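## Task

Take plate M66 off bench mat M1 and seat it home in slot 1 of plate hotel H1, and take plate M60 and seat it home in slot 3. Each must have its labelled short end facing the front of its slot. The third plate, M90, must finish entirely on M1. Nothing may be in place only because the robot is holding it; at the end the gripper must have released and backed away.

## Robot and tools

Robot: a single four-axis SCARA-style arm (scara4) with a level two-finger gripper. Its joints are lift (prismatic, 0.000 to 0.550 m), shoulder (-2.000 to 2.000 rad), elbow (-2.800 to 2.800 rad) and wrist yaw (-12.566 to 12.566 rad). The gripper never tilts; it can only translate and turn about vertical. Fingers point along the gripper's +x and close along its y. The commanded point, end_effector_position, sits midway between the rubber pads, 2 to 3 cm behind the fingertips. Keep the elbow at least 0.4 rad away from 0, or the arm may fold and fault.

Scene frame: origin on the table top below the arm base, +z up, +y to the left when facing along +x. Reported hand positions are in metres in this frame, with orientation as quaternion wxyz; the printout can drift from truth, more so at long reach.

Plates and equipment: hotel H1 has 6 slots numbered from the bottom (slot 1 lowest). A plate counts as home when it rests flat on the shelf's two prongs, short end forward, behind both front pins and between the side pins. Well A1 of a labelled plate is at the labelled short end, in the corner opposite the labelled long side. To identify a plate, lay it flat in nest RD with A1 at the nest corner marked A1 and move clear of the view; the fixed scanner next to RD then reports it. The scanner accepts no commands.

Tool execute_actions, argument actions: an ordered list of action objects, each with any of rows, steps, until. An empty list just returns state and images.
- rows: up to 15 rows, each applied for one control step of 1/30 s. Each row is five numbers, all in [-1, 1], in this order: dx, dy, dz, rz, opening. There is one list for the single arm.
- dx, dy, dz, rz: an offset (not a pose) in the gripper's own axes, measured from the gripper's measured pose at the start of that action (for a call's first action, the last pose reported in the scene). Every row in an action is relative to that same start, not to the previous row. Scale: 1.0 equals 0.6 m for dx/dy/dz and 180 degrees for rz; positive rz turns from gripper +x toward +y.
- opening: absolute finger command, +1 fully open (0.140 m), -1 closed (pads still 0.066 m apart). Closing from full open needs roughly 0.6 s or more.
- steps: integer 1 to 450, at least the number of rows, default 15. After the last row the arm keeps heading for that row's target and the fingers keep that row's command, so allow enough steps for long moves.
- until: stops the action at the first step where every condition holds, without halting the robot. Only the scanner device can be named, with fields code (an ID like m66, or no_read) and reads (a count). Use a plain string, or a pair [comparison, value] with =, !=, <, <=, > or >=; numbers always need a comparison. An unknown name or out-of-range value rejects the whole call before anything moves.

Motion limits: each step the commanded pose is clipped to within 70 mm and 16 degrees of the measured pose, then reached by damped inverse kinematics. Joints share speed and acceleration limits and stop together on reversal. Big moves can come back short; send the remainder in the next action rather than relying on a hold. For gentle motion ramp the offset gradually (about 0.01 more per row, i.e. 6 mm per step). The robot keeps holding the last command while you compose a reply.

Tool zoom_image: camera (cam_high or cam_wrist) and region [x0, y0, x1, y1] in image pixels from the top-left, at most 504 by 504. Gives a sharper crop of that camera's latest image.

Tool finished_scene: argument scene (integer, 1 or 2). Ends that scene irreversibly after the last command has been held and reports success; the next task arrives in its result. Replying without any tool call ends all remaining scenes.

Results: the state line gives end_effector_position and end_effector_quat_wxyz. Joint positions lists lift (m), shoulder, elbow, wrist yaw (rad), then pad gap (m). grip_measured is the measured opening on the command scale; readings may be off by up to about 1 mm consistently. To hold something, command about 0.04 below grip_measured for a firm grip, less for a lighter one; pads push up to about 18 N each, more during a fast close. Hand target is the pose the controller is currently driving toward. pose unreachable means the clearance check altered or blocked the command; the arm then moves only a little and waits. Scanner lines give code (current read, never wrong) and reads (times code went from no_read to an ID). Images come from cam_high (fixed, 504x504) then cam_wrist (on the hand, 504x504); calibration intrinsics and extrinsics were given and may be slightly off per scene.

Hazards: a contact torque reaching a joint's load limit (lift 55.8 N, shoulder 8.37 N m, elbow 4.18 N m, wrist yaw 1.39 N m, including held weight) freezes the arm for 10 s and drops the rest of the call. Holding loads heats motors; MOTOR HOT appears from 85 °C and at 100 °C an OVER-TEMPERATURE FAULT brakes the arm until cool. Occasional external tugs may disturb held or loose items. Avoid dropping plates, slamming, hard pushes, jerky starts, and above all knocking anything off the table, which ends the scene.

Each tool is called after ">>>" by a JSON object that holds its "method" and its "body".

## Session

>>> {"method": "execute_actions", "body": {"actions": []}}

Scene clock: 0.00 s.
end_effector_position=(+0.3806, -0.1122, +0.5151) grip_measured=+1.00 end_effector_quat_wxyz=(+0.231, +0.000, +0.000, +0.973)
Joint positions: [0.51  0.209 1.601 0.866 0.14 ]
Hand target: +0.381, -0.112, +0.515; +0.231, +0.000, +0.000, +0.973
scanner: code=no_read reads=0

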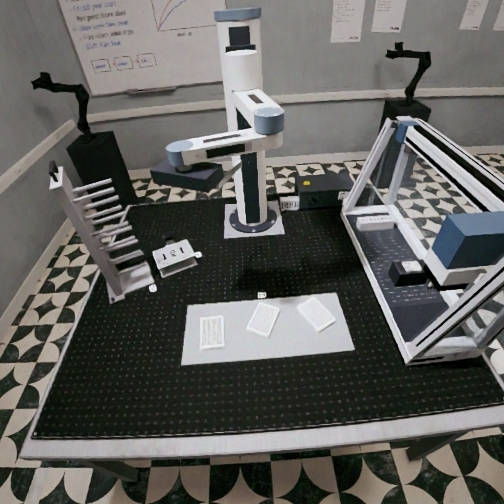

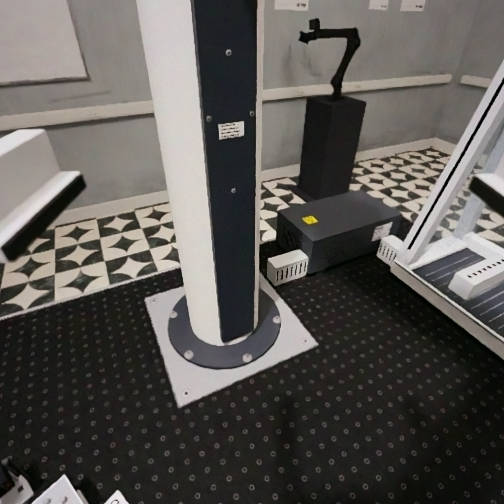

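>>> {"method": "zoom_image", "body": {"camera": "cam_high", "region": [170, 270, 370, 380]}}

>>> {"method": "zoom_image", "body": {"camera": "cam_high", "region": [40, 150, 220, 310]}}

Region (170, 270, 370, 380) of cam_high's 504x504 image, scaled by 2.520, with more detail than that image has; it fills the top 277 rows of this view, and the rest is white.

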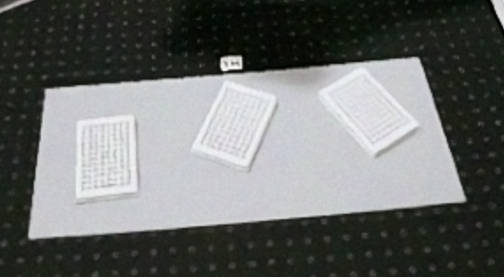

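Region (40, 150, 220, 310) of cam_high's 504x504 image, scaled by 2.800, with more detail than that image has.

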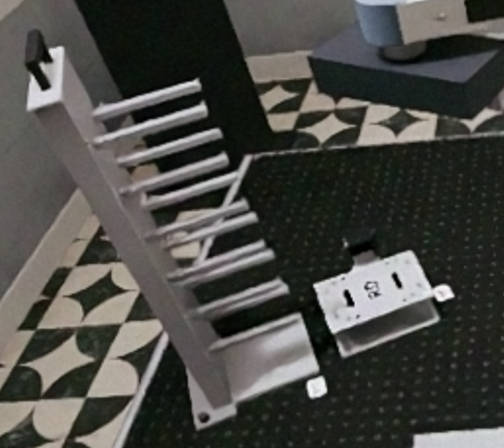

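>>> {"method": "execute_actions", "body": {"actions": [{"rows":[[-0.095,-0.257,-0.6,-0.852,1]],"steps":90}]}}

Scene clock: 10.47 s.
end_effector_position=(+0.5007, -0.0001, +0.1551) grip_measured=+1.00 end_effector_quat_wxyz=(+1.000, +0.000, +0.000, -0.000)
Joint positions: [ 0.15   1.01   0.715 -1.726  0.14 ]
Hand target: +0.501, -0.000, +0.155; +1.000, +0.000, +0.000, -0.001
Off the commanded pose: 0.000 m, 0 deg.
scanner: code=no_read reads=0
camera_calibration (this result's frames):
cam_wrist: T_world_to_cam=[[0.00361319, -0.999981, 0.00490798, 0.00662821], [-0.60303, -0.00609405, -0.797695, 0.413301], [0.79771, -0.0000774372, -0.603041, -0.210002], [0, 0, 0, 1]] pos_world=[0.41673, 0.00913051, 0.203016]

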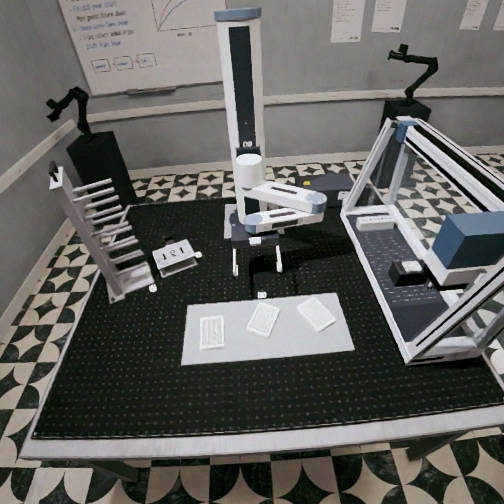

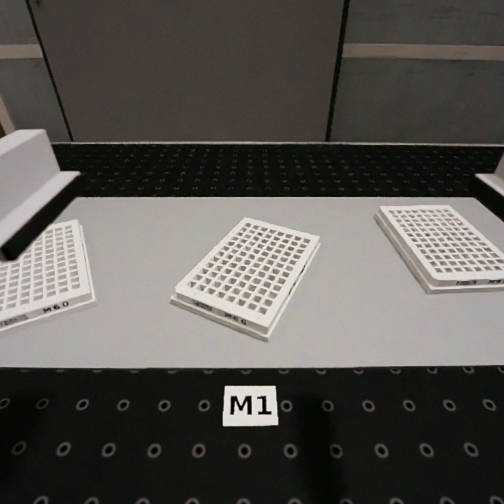

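>>> {"method": "zoom_image", "body": {"camera": "cam_wrist", "region": [0, 200, 340, 360]}}

Region (0, 200, 340, 360) of cam_wrist's 504x504 image, scaled by 1.482, with more detail than that image has; it fills the top 237 rows of this view, and the rest is white.

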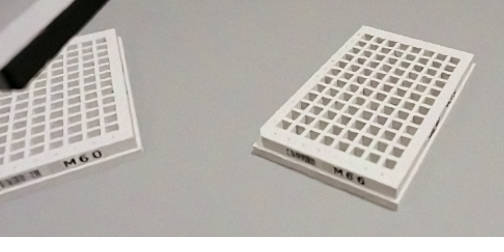

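>>> {"method": "execute_actions", "body": {"actions": [{"rows":[[0.16,0.048,-0.17,-0.145,0.3]],"steps":45}]}}

Scene clock: 16.83 s.
end_effector_position=(+0.5967, +0.0287, +0.0531) grip_measured=+0.30 end_effector_quat_wxyz=(+0.974, +0.000, +0.000, -0.226)
Joint positions: [ 0.048  1.129  1.267 -2.852  0.114]
Hand target: +0.597, +0.029, +0.053; +0.974, +0.000, +0.000, -0.226
Off the commanded pose: 0.000 m, 0 deg.
scanner: code=no_read reads=0
camera_calibration (this result's frames):
cam_wrist: T_world_to_cam=[[-0.436248, -0.899813, 0.00490798, 0.295211], [-0.544345, 0.259559, -0.797695, 0.347373], [0.716503, -0.350664, -0.603041, -0.289642], [0, 0, 0, 1]] pos_world=[0.525405, 0.0739037, 0.100983]

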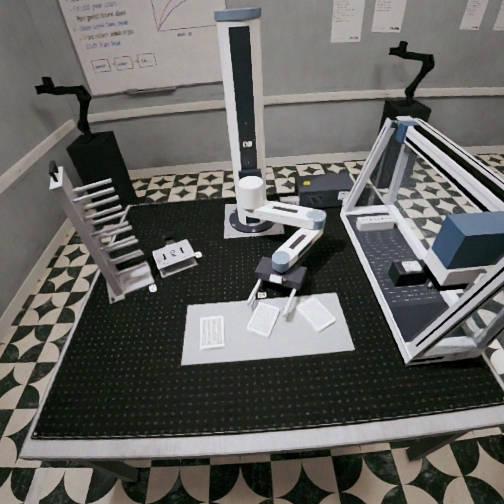

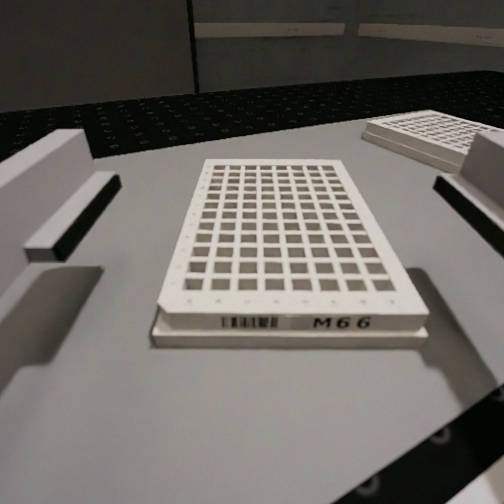

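>>> {"method": "execute_actions", "body": {"actions": [{"rows":[[0.072,-0.005,0,0,0.3]],"steps":20},{"rows":[[0,0,-0.02,0,0.3],[0,0,-0.047,0,0.3]],"steps":20}]}}

Scene clock: 22.17 s.
end_effector_position=(+0.6342, +0.0070, +0.0249) grip_measured=+0.30 end_effector_quat_wxyz=(+0.974, +0.000, +0.000, -0.226)
Joint positions: [ 0.02   0.974  1.421 -2.851  0.114]
Hand target: +0.634, +0.007, +0.025; +0.974, +0.000, +0.000, -0.226
Off the commanded pose: 0.000 m, 0 deg.
scanner: code=no_read reads=0
camera_calibration (this result's frames):
cam_wrist: T_world_to_cam=[[-0.436139, -0.899866, 0.00490798, 0.292083], [-0.544377, 0.259493, -0.797695, 0.350928], [0.716545, -0.350577, -0.603041, -0.34118], [0, 0, 0, 1]] pos_world=[0.562897, 0.0521626, 0.0727547]

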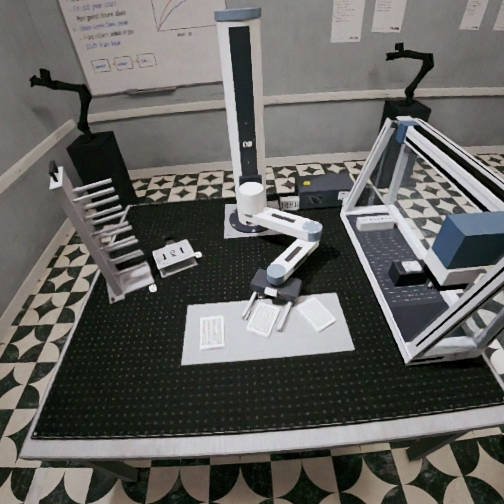

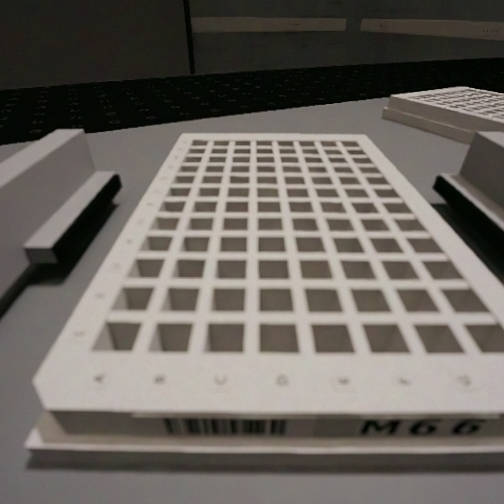

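>>> {"method": "execute_actions", "body": {"actions": [{"rows":[[0,0,-0.006,0,0]],"steps":12},{"rows":[[0,0,0,0,-0.3],[0,0,0,0,-0.4],[0,0,0,0,-0.6]],"steps":25}]}}

Scene clock: 25.97 s.
end_effector_position=(+0.6342, +0.0070, +0.0212) grip_measured=-0.47 end_effector_quat_wxyz=(+0.974, +0.000, +0.000, -0.226)
Joint positions: [ 0.016  0.974  1.421 -2.851  0.086]
Hand target: +0.634, +0.007, +0.021; +0.974, +0.000, +0.000, -0.226
Off the commanded pose: 0.000 m, 0 deg.
scanner: code=no_read reads=0
camera_calibration (this result's frames):
cam_wrist: T_world_to_cam=[[-0.436147, -0.899862, 0.00490798, 0.292104], [-0.544374, 0.259498, -0.797695, 0.348028], [0.716542, -0.350584, -0.603041, -0.343369], [0, 0, 0, 1]] pos_world=[0.562896, 0.052161, 0.0691212]

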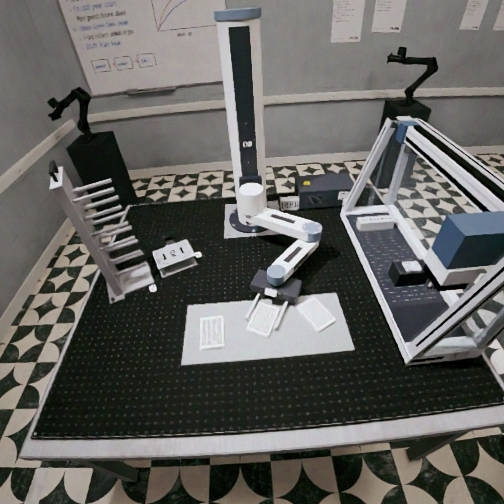

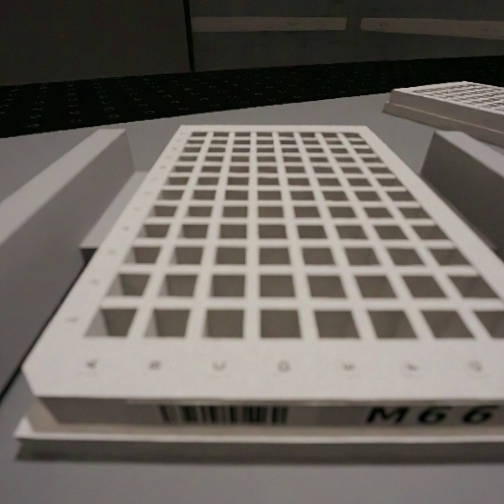

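>>> {"method": "execute_actions", "body": {"actions": [{"rows":[[0,0,0.01,0,-0.53],[0,0,0.03,0,-0.53],[0,0,0.06,0,-0.53],[0,0,0.1,0,-0.53],[0,0,0.3,0,-0.53]],"steps":30},{"rows":[[-0.004,-0.01,0,0,-0.53],[-0.012,-0.03,0,-0.01,-0.53],[-0.024,-0.06,0,-0.02,-0.53],[-0.04,-0.1,0,-0.04,-0.53],[-0.06,-0.15,0,-0.06,-0.53],[-0.305,-0.757,0,-0.178,-0.53]],"steps":70}]}}

Scene clock: 32.83 s.
end_effector_position=(+0.2703, -0.3204, +0.2012) grip_measured=-0.47 end_effector_quat_wxyz=(+0.874, +0.000, +0.000, -0.486)
Joint positions: [ 0.196 -0.471  0.786 -1.331  0.086]
Hand target: +0.270, -0.320, +0.201; +0.874, +0.000, +0.000, -0.486
Off the commanded pose: 0.000 m, 0 deg.
scanner: code=no_read reads=0
camera_calibration (this result's frames):
cam_wrist: T_world_to_cam=[[-0.847146, -0.531338, 0.00490798, 0.0670145], [-0.323743, 0.508796, -0.797695, 0.398686], [0.421348, -0.677353, -0.603041, -0.113713], [0, 0, 0, 1]] pos_world=[0.233756, -0.244267, 0.249128]

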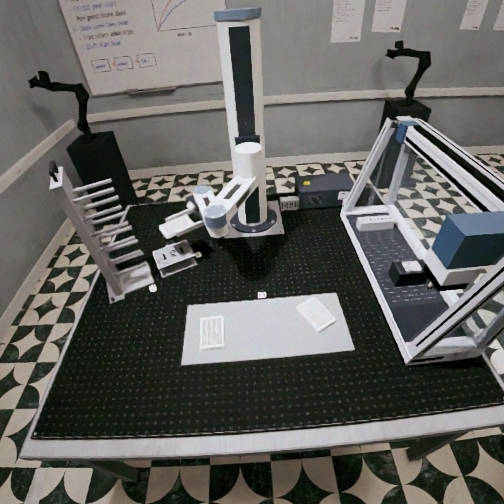

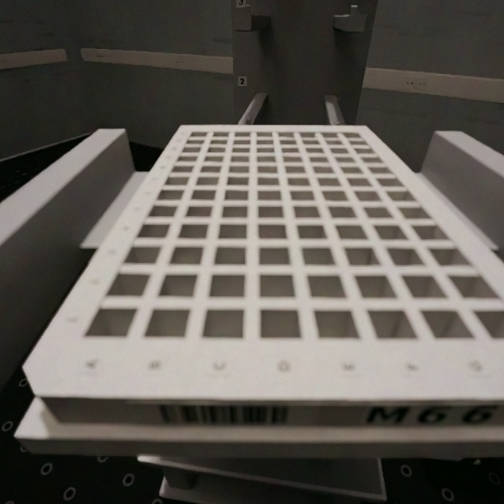

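>>> {"method": "execute_actions", "body": {"actions": [{"rows":[[0,0,-0.02,-0.01,-0.53],[0,0,-0.05,-0.02,-0.53],[0,0,-0.09,-0.039,-0.53]],"steps":25}]}}

>>> {"method": "zoom_image", "body": {"camera": "cam_wrist", "region": [150, 0, 400, 140]}}

Scene clock: 37.87 s.
end_effector_position=(+0.2703, -0.3204, +0.1472) grip_measured=-0.47 end_effector_quat_wxyz=(+0.843, +0.000, +0.000, -0.538)
Joint positions: [ 0.142 -0.384  0.761 -1.514  0.086]
Hand target: +0.270, -0.320, +0.147; +0.843, +0.000, +0.000, -0.539
Off the commanded pose: 0.000 m, 0 deg.
scanner: code=no_read reads=0
camera_calibration (this result's frames):
cam_wrist: T_world_to_cam=[[-0.905573, -0.424161, 0.00490798, 0.117488], [-0.259338, 0.54445, -0.797695, 0.349577], [0.335679, -0.723644, -0.603041, -0.137962], [0, 0, 0, 1]] pos_world=[0.243364, -0.240329, 0.195083]

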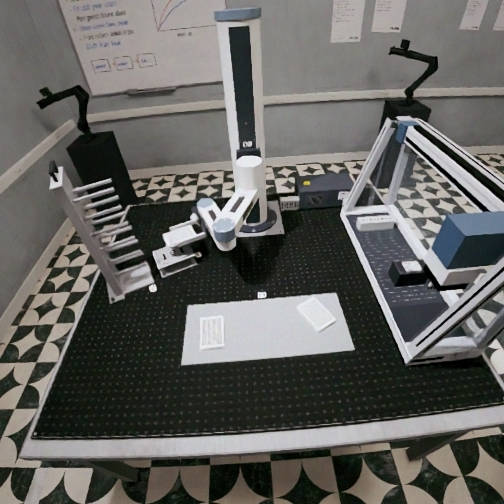

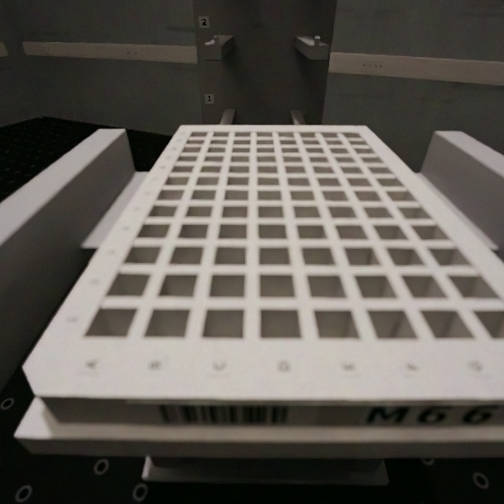

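Region (150, 0, 400, 140) of cam_wrist's 504x504 image, scaled by 2.016, with more detail than that image has; it fills the top 282 rows of this view, and the rest is white.

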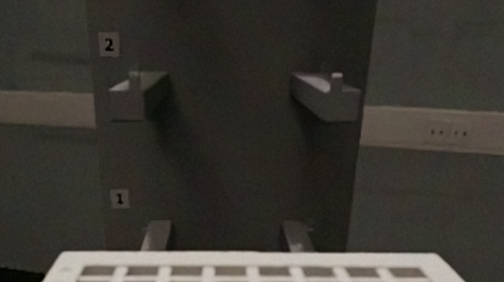

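>>> {"method": "execute_actions", "body": {"actions": [{"rows":[[0.01,0,0,0,-0.53],[0.03,0,-0.01,0,-0.53],[0.06,-0.005,-0.02,0,-0.53],[0.1,-0.005,-0.02,0,-0.53],[0.2,-0.005,-0.02,0,-0.53]],"steps":30}]}}

>>> {"method": "zoom_image", "body": {"camera": "cam_high", "region": [60, 170, 240, 310]}}

Scene clock: 42.00 s.
end_effector_position=(+0.3181, -0.4305, +0.1352) grip_measured=-0.47 end_effector_quat_wxyz=(+0.843, +0.000, +0.000, -0.538)
Joint positions: [ 0.13  -0.478  1.294 -1.953  0.086]
Hand target: +0.318, -0.431, +0.135; +0.843, +0.000, +0.000, -0.538
Off the commanded pose: 0.000 m, 0 deg.
scanner: code=no_read reads=0
camera_calibration (this result's frames):
cam_wrist: T_world_to_cam=[[-0.905433, -0.424461, 0.00490798, 0.113891], [-0.259518, 0.544364, -0.797695, 0.4124], [0.335919, -0.723533, -0.603041, -0.241], [0, 0, 0, 1]] pos_world=[0.291103, -0.350525, 0.183077]

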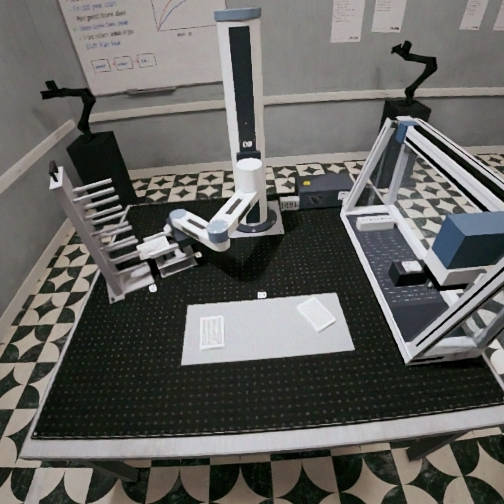

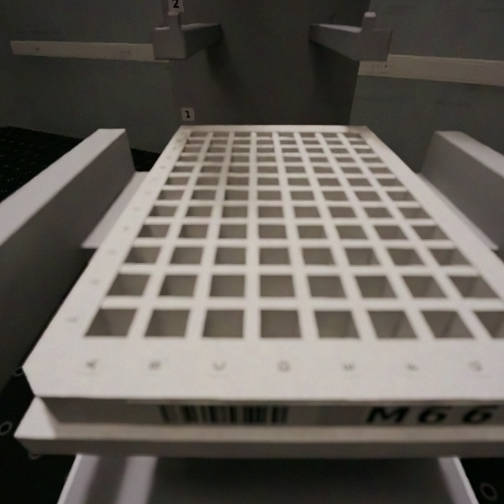

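Region (60, 170, 240, 310) of cam_high's 504x504 image, scaled by 2.800, with more detail than that image has.

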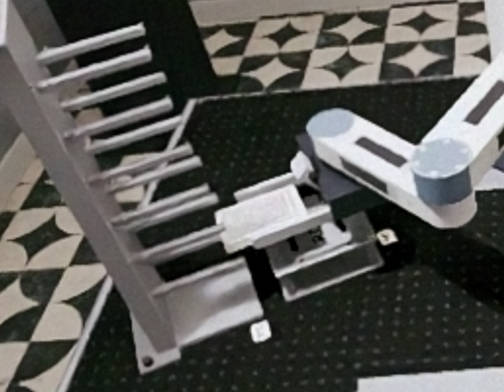

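>>> {"method": "execute_actions", "body": {"actions": [{"rows":[[0.01,0,0,0,-0.53],[0.03,0,0,0,-0.53],[0.06,0,0,0,-0.53],[0.1,0,0,0,-0.53],[0.19,0,-0.012,-0.004,-0.53]],"steps":30}]}}

>>> {"method": "zoom_image", "body": {"camera": "cam_high", "region": [80, 210, 200, 310]}}

Scene clock: 45.57 s.
end_effector_position=(+0.3660, -0.5340, +0.1279) grip_measured=-0.47 end_effector_quat_wxyz=(+0.839, +0.000, +0.000, -0.543)
Joint positions: [ 0.123 -0.699  1.928 -2.378  0.086]
Hand target: +0.366, -0.534, +0.128; +0.839, +0.000, +0.000, -0.544
Off the commanded pose: 0.000 m, 0 deg.
scanner: code=no_read reads=0
camera_calibration (this result's frames):
cam_wrist: T_world_to_cam=[[-0.910609, -0.413241, 0.00490798, 0.121317], [-0.252772, 0.54753, -0.797695, 0.474604], [0.326953, -0.727629, -0.603041, -0.335235], [0, 0, 0, 1]] pos_world=[0.340045, -0.453653, 0.175833]

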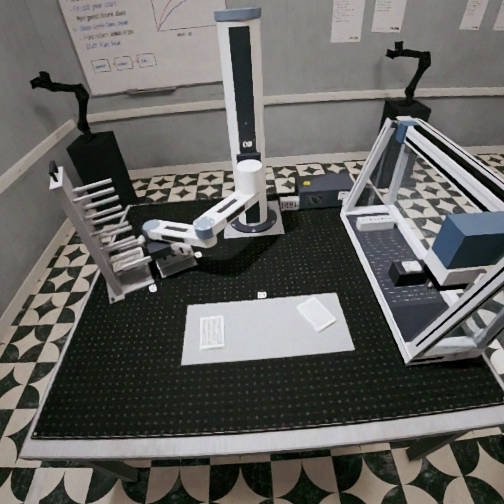

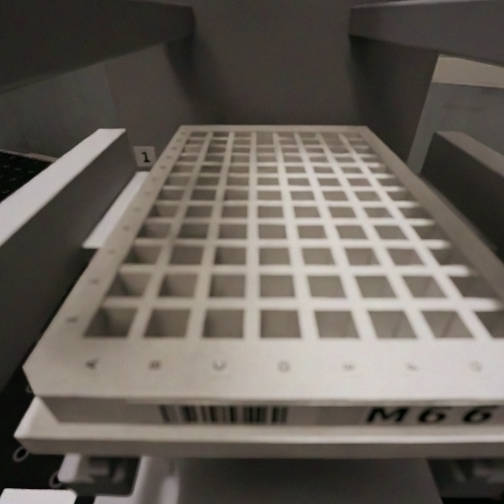

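Region (80, 210, 200, 310) of cam_high's 504x504 image, scaled by 4.200, with more detail than that image has.

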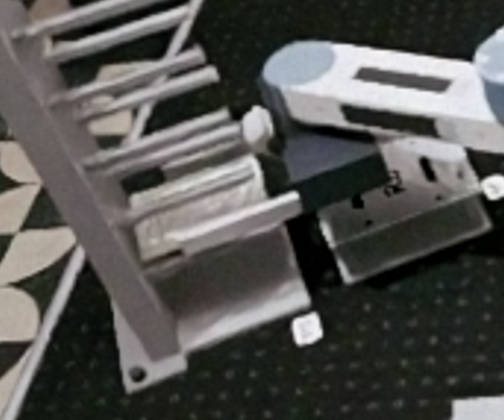

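>>> {"method": "execute_actions", "body": {"actions": [{"rows":[[0.008,0,0,0,-0.53]],"steps":10},{"rows":[[0,0,-0.012,0,-0.53]],"steps":12}]}}

Scene clock: 47.93 s.
end_effector_position=(+0.3680, -0.5384, +0.1207) grip_measured=-0.47 end_effector_quat_wxyz=(+0.840, +0.000, +0.000, -0.543)
Joint positions: [ 0.116 -0.713  1.96  -2.397  0.086]
Hand target: +0.368, -0.538, +0.121; +0.840, +0.000, +0.000, -0.543
Off the commanded pose: 0.000 m, 0 deg.
scanner: code=no_read reads=0
camera_calibration (this result's frames):
cam_wrist: T_world_to_cam=[[-0.910496, -0.41349, 0.00490798, 0.121191], [-0.252922, 0.54746, -0.797695, 0.471734], [0.327152, -0.727539, -0.603041, -0.343451], [0, 0, 0, 1]] pos_world=[0.342017, -0.458018, 0.16859]

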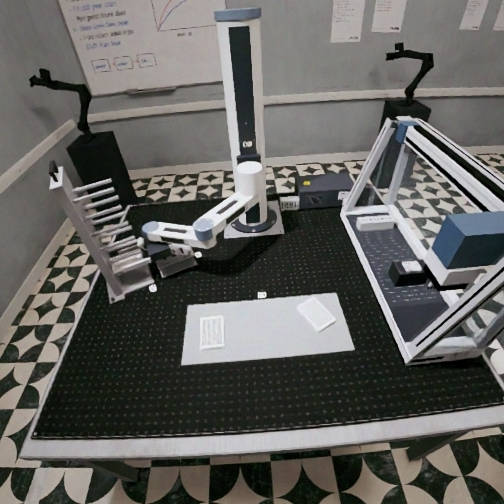

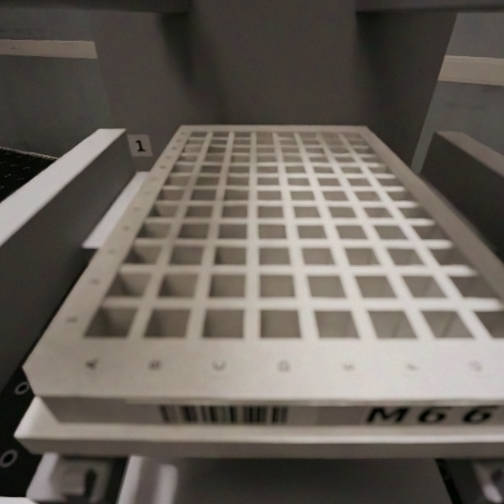

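Pins visible in front.

>>> {"method": "execute_actions", "body": {"actions": [{"rows":[[0,0,-0.005,0,-0.53],[0,0,-0.011,0,-0.53]],"steps":12}]}}

Scene clock: 49.30 s.
end_effector_position=(+0.3692, -0.5381, +0.1141) grip_measured=-0.47 end_effector_quat_wxyz=(+0.841, +0.000, +0.000, -0.541)
Joint positions: [ 0.109 -0.712  1.961 -2.394  0.086]
Hand target: +0.368, -0.538, +0.114; +0.840, +0.000, +0.000, -0.543
Off the commanded pose: 0.001 m, 0 deg.
scanner: code=no_read reads=0
camera_calibration (this result's frames):
cam_wrist: T_world_to_cam=[[-0.908539, -0.417772, 0.00490798, 0.11936], [-0.255497, 0.546263, -0.797695, 0.466922], [0.330574, -0.725991, -0.603041, -0.34802], [0, 0, 0, 1]] pos_world=[0.342786, -0.457856, 0.162006]

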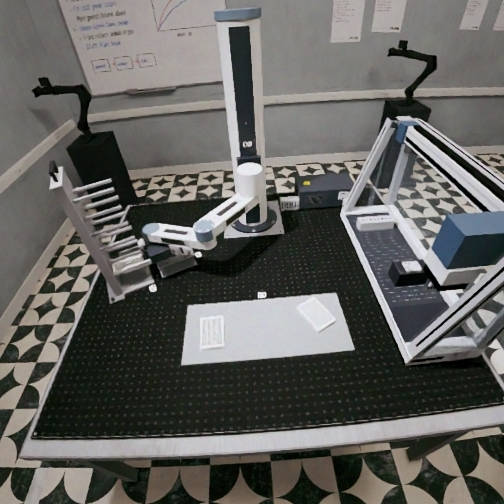

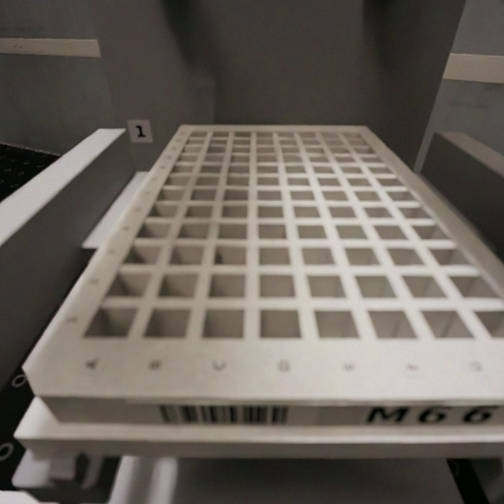

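Guided left by a side pin; follow it.

>>> {"method": "execute_actions", "body": {"actions": [{"rows":[[0,0.001,-0.004,0,-0.53]],"steps":10},{"rows":[[0,0,0,0,0.3]],"steps":15},{"rows":[[0,0,0.02,0,0.3]],"steps":10},{"rows":[[-0.22,0,0.03,0,0.3]],"steps":30}]}}

Scene clock: 52.83 s.
end_effector_position=(+0.3147, -0.4177, +0.1425) grip_measured=+0.30 end_effector_quat_wxyz=(+0.840, +0.000, +0.000, -0.543)
Joint positions: [ 0.138 -0.447  1.228 -1.928  0.114]
Hand target: +0.315, -0.418, +0.143; +0.840, +0.000, +0.000, -0.542
Off the commanded pose: 0.000 m, 0 deg.
scanner: code=no_read reads=0
camera_calibration (this result's frames):
cam_wrist: T_world_to_cam=[[-0.909723, -0.415186, 0.00490798, 0.12144], [-0.253942, 0.546988, -0.797695, 0.409712], [0.328507, -0.726928, -0.603041, -0.225201], [0, 0, 0, 1]] pos_world=[0.2885, -0.337393, 0.190424]

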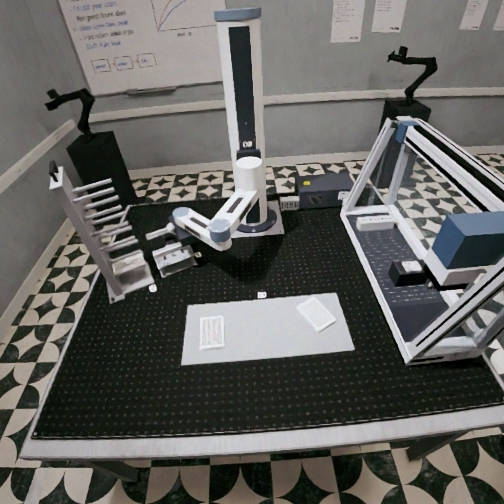

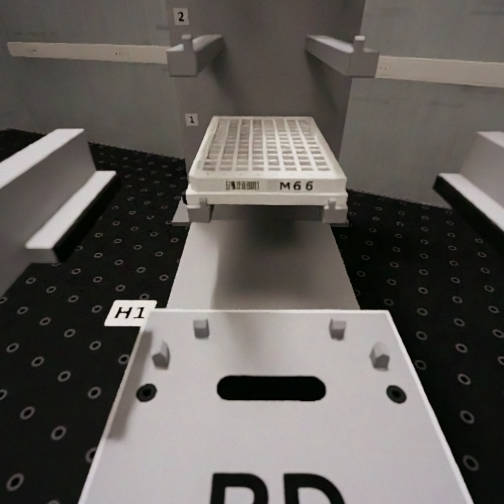

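>>> {"method": "execute_actions", "body": {"actions": [{"rows":[[-0.712,0.815,0,0.2,0.3]],"steps":60},{"rows":[[0,0,-0.15,0.348,0.3]],"steps":35}]}}

Scene clock: 58.70 s.
end_effector_position=(+0.5847, +0.1724, +0.0525) grip_measured=+0.30 end_effector_quat_wxyz=(+0.959, +0.000, +0.000, +0.283)
Joint positions: [ 0.048  1.155  1.258 -1.839  0.114]
Hand target: +0.585, +0.173, +0.053; +0.959, +0.000, +0.000, +0.283
Off the commanded pose: 0.000 m, 0 deg.
scanner: code=no_read reads=0
camera_calibration (this result's frames):
cam_wrist: T_world_to_cam=[[0.546537, -0.837421, 0.00490798, -0.166116], [-0.502871, -0.33287, -0.797695, 0.380941], [0.66964, 0.433502, -0.603041, -0.338749], [0, 0, 0, 1]] pos_world=[0.509193, 0.134543, 0.10041]

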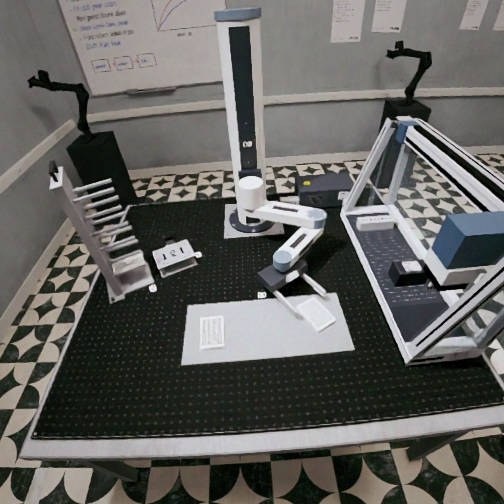

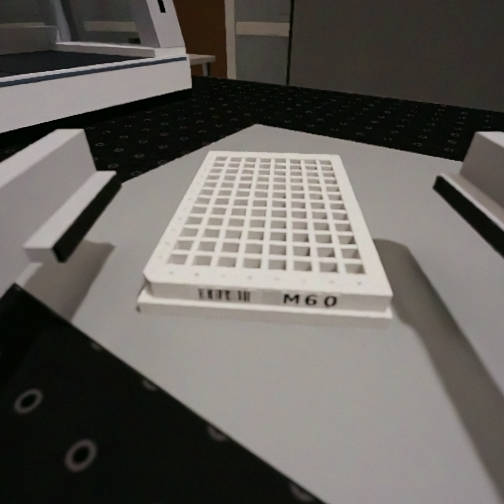

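>>> {"method": "execute_actions", "body": {"actions": [{"rows":[[0.089,-0.003,0,-0.025,0.3]],"steps":20},{"rows":[[0,0,-0.02,0,0.3],[0,0,-0.052,0,0.1]],"steps":18},{"rows":[[0,0,0,0,-0.3],[0,0,0,0,-0.4],[0,0,0,0,-0.55]],"steps":22},{"rows":[[0,0,0.01,0,-0.53],[0,0,0.03,0,-0.53],[0,0,0.06,0,-0.53],[0,0,0.1,-0.02,-0.53],[0,0,0.15,-0.05,-0.53],[0,0,0.2,-0.1,-0.53],[0,0,0.423,-0.523,-0.53]],"steps":50}]}}

Scene clock: 64.73 s.
end_effector_position=(+0.6301, +0.1995, +0.2751) grip_measured=-0.47 end_effector_quat_wxyz=(+0.845, +0.000, +0.000, -0.535)
Joint positions: [ 0.27   0.848  2.799 -4.776  0.086]
Hand target: +0.630, +0.200, +0.275; +0.845, +0.000, +0.000, -0.535
Off the commanded pose: 0.001 m, 1 deg.
scanner: code=no_read reads=0
joint sent to its limit — the command would take joint 3 (elbow) past its upper limit, so that joint was sent only as far as its limit.
camera_calibration (this result's frames):
cam_wrist: T_world_to_cam=[[-0.902301, -0.431079, 0.00490798, 0.66249], [-0.263497, 0.54245, -0.797695, 0.264874], [0.341207, -0.721054, -0.603041, 0.190616], [0, 0, 0, 1]] pos_world=[0.60252, 0.279349, 0.322987]

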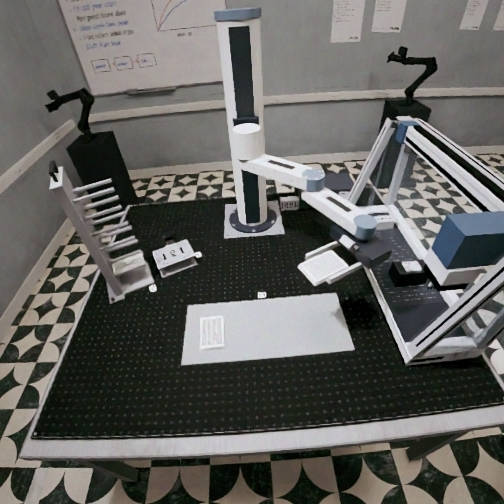

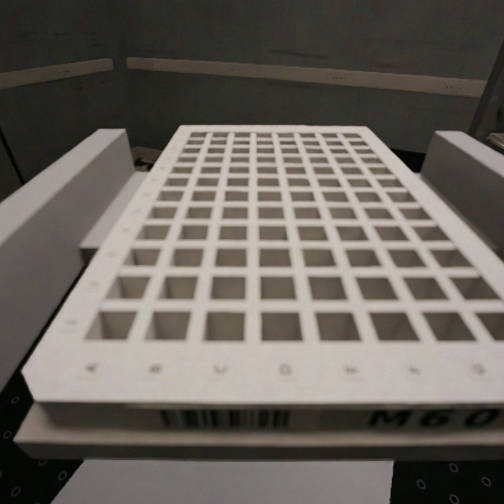

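>>> {"method": "execute_actions", "body": {"actions": [{"rows":[[0.007,-0.01,0,0,-0.53],[0.02,-0.03,0,0,-0.53],[0.04,-0.06,0,0,-0.53],[0.07,-0.1,0,0,-0.53],[0.658,-0.914,0,-0.005,-0.53]],"steps":70}]}}

Scene clock: 68.60 s.
end_effector_position=(+0.3031, -0.3917, +0.2751) grip_measured=-0.47 end_effector_quat_wxyz=(+0.841, +0.000, +0.000, -0.542)
Joint positions: [ 0.27  -0.414  1.098 -1.828  0.086]
Hand target: +0.303, -0.392, +0.275; +0.841, +0.000, +0.000, -0.542
Off the commanded pose: 0.000 m, 0 deg.
scanner: code=no_read reads=0
camera_calibration (this result's frames):
cam_wrist: T_world_to_cam=[[-0.908825, -0.417149, 0.00490798, 0.120016], [-0.255122, 0.546439, -0.797695, 0.498464], [0.330076, -0.726217, -0.603041, -0.122817], [0, 0, 0, 1]] pos_world=[0.276782, -0.311507, 0.322969]

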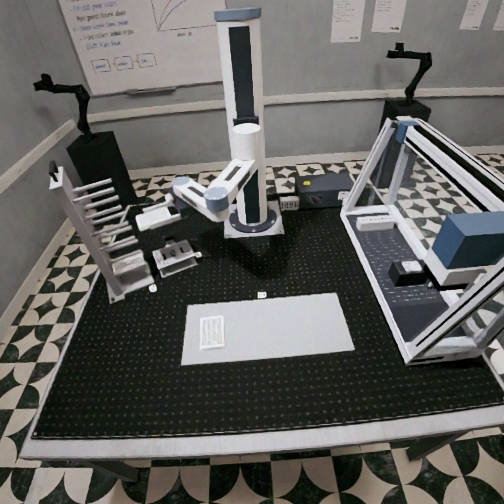

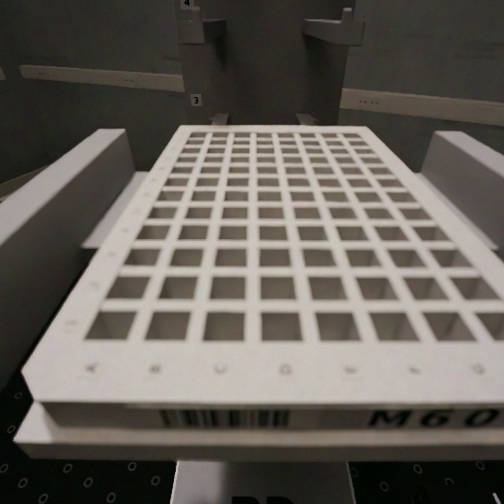

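Pitch seems ~0.072.

>>> {"method": "execute_actions", "body": {"actions": [{"rows":[[0.01,0,0,0,-0.53],[0.03,0,0,0,-0.53],[0.06,0,0,0,-0.53],[0.1,0,0,0,-0.53],[0.269,0,0,0,-0.53]],"steps":35},{"rows":[[0,0,-0.01,0,-0.53],[0,0,-0.02,0,-0.53],[0,0,-0.027,0,-0.53]],"steps":15}]}}

Scene clock: 72.83 s.
end_effector_position=(+0.3695, -0.5386, +0.2588) grip_measured=-0.47 end_effector_quat_wxyz=(+0.840, +0.000, +0.000, -0.542)
Joint positions: [ 0.254 -0.713  1.966 -2.398  0.086]
Hand target: +0.370, -0.539, +0.259; +0.841, +0.000, +0.000, -0.542
Off the commanded pose: 0.000 m, 0 deg.
scanner: code=no_read reads=0
camera_calibration (this result's frames):
cam_wrist: T_world_to_cam=[[-0.909152, -0.416435, 0.00490798, 0.119673], [-0.254693, 0.546639, -0.797695, 0.582657], [0.329505, -0.726477, -0.603041, -0.261146], [0, 0, 0, 1]] pos_world=[0.343248, -0.458384, 0.306713]

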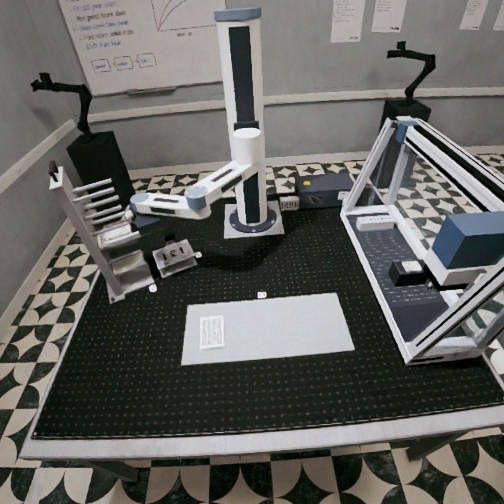

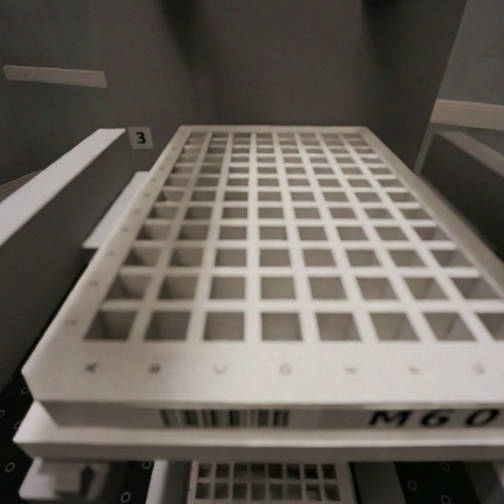

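>>> {"method": "execute_actions", "body": {"actions": [{"rows":[[0,-0.001,-0.007,0,-0.53]],"steps":10},{"rows":[[0,0,0,0,0.3]],"steps":15},{"rows":[[0,0,0.02,0,0.3]],"steps":10},{"rows":[[-0.22,0,0.03,0,0.3]],"steps":25}]}}

Scene clock: 76.13 s.
end_effector_position=(+0.3147, -0.4185, +0.2853) grip_measured=+0.30 end_effector_quat_wxyz=(+0.841, +0.000, +0.000, -0.542)
Joint positions: [ 0.28  -0.45   1.232 -1.927  0.114]
Hand target: +0.315, -0.419, +0.285; +0.841, +0.000, +0.000, -0.541
Off the commanded pose: 0.000 m, 0 deg.
scanner: code=no_read reads=0
camera_calibration (this result's frames):
cam_wrist: T_world_to_cam=[[-0.908681, -0.417463, 0.00490798, 0.119165], [-0.255311, 0.54635, -0.797695, 0.524197], [0.330327, -0.726103, -0.603041, -0.13993], [0, 0, 0, 1]] pos_world=[0.288339, -0.338252, 0.333181]

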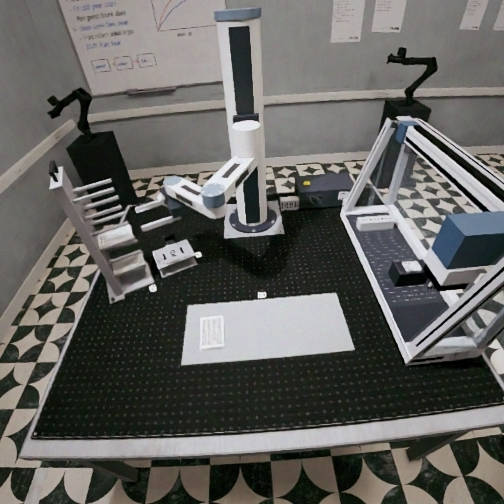

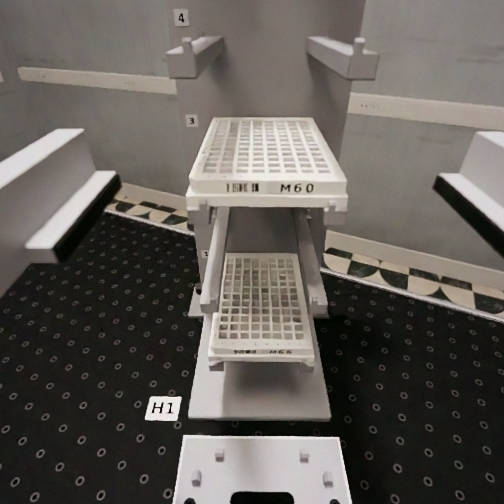

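>>> {"method": "finished_scene", "body": {"scene": 1}}

The scene is finished: the task was done.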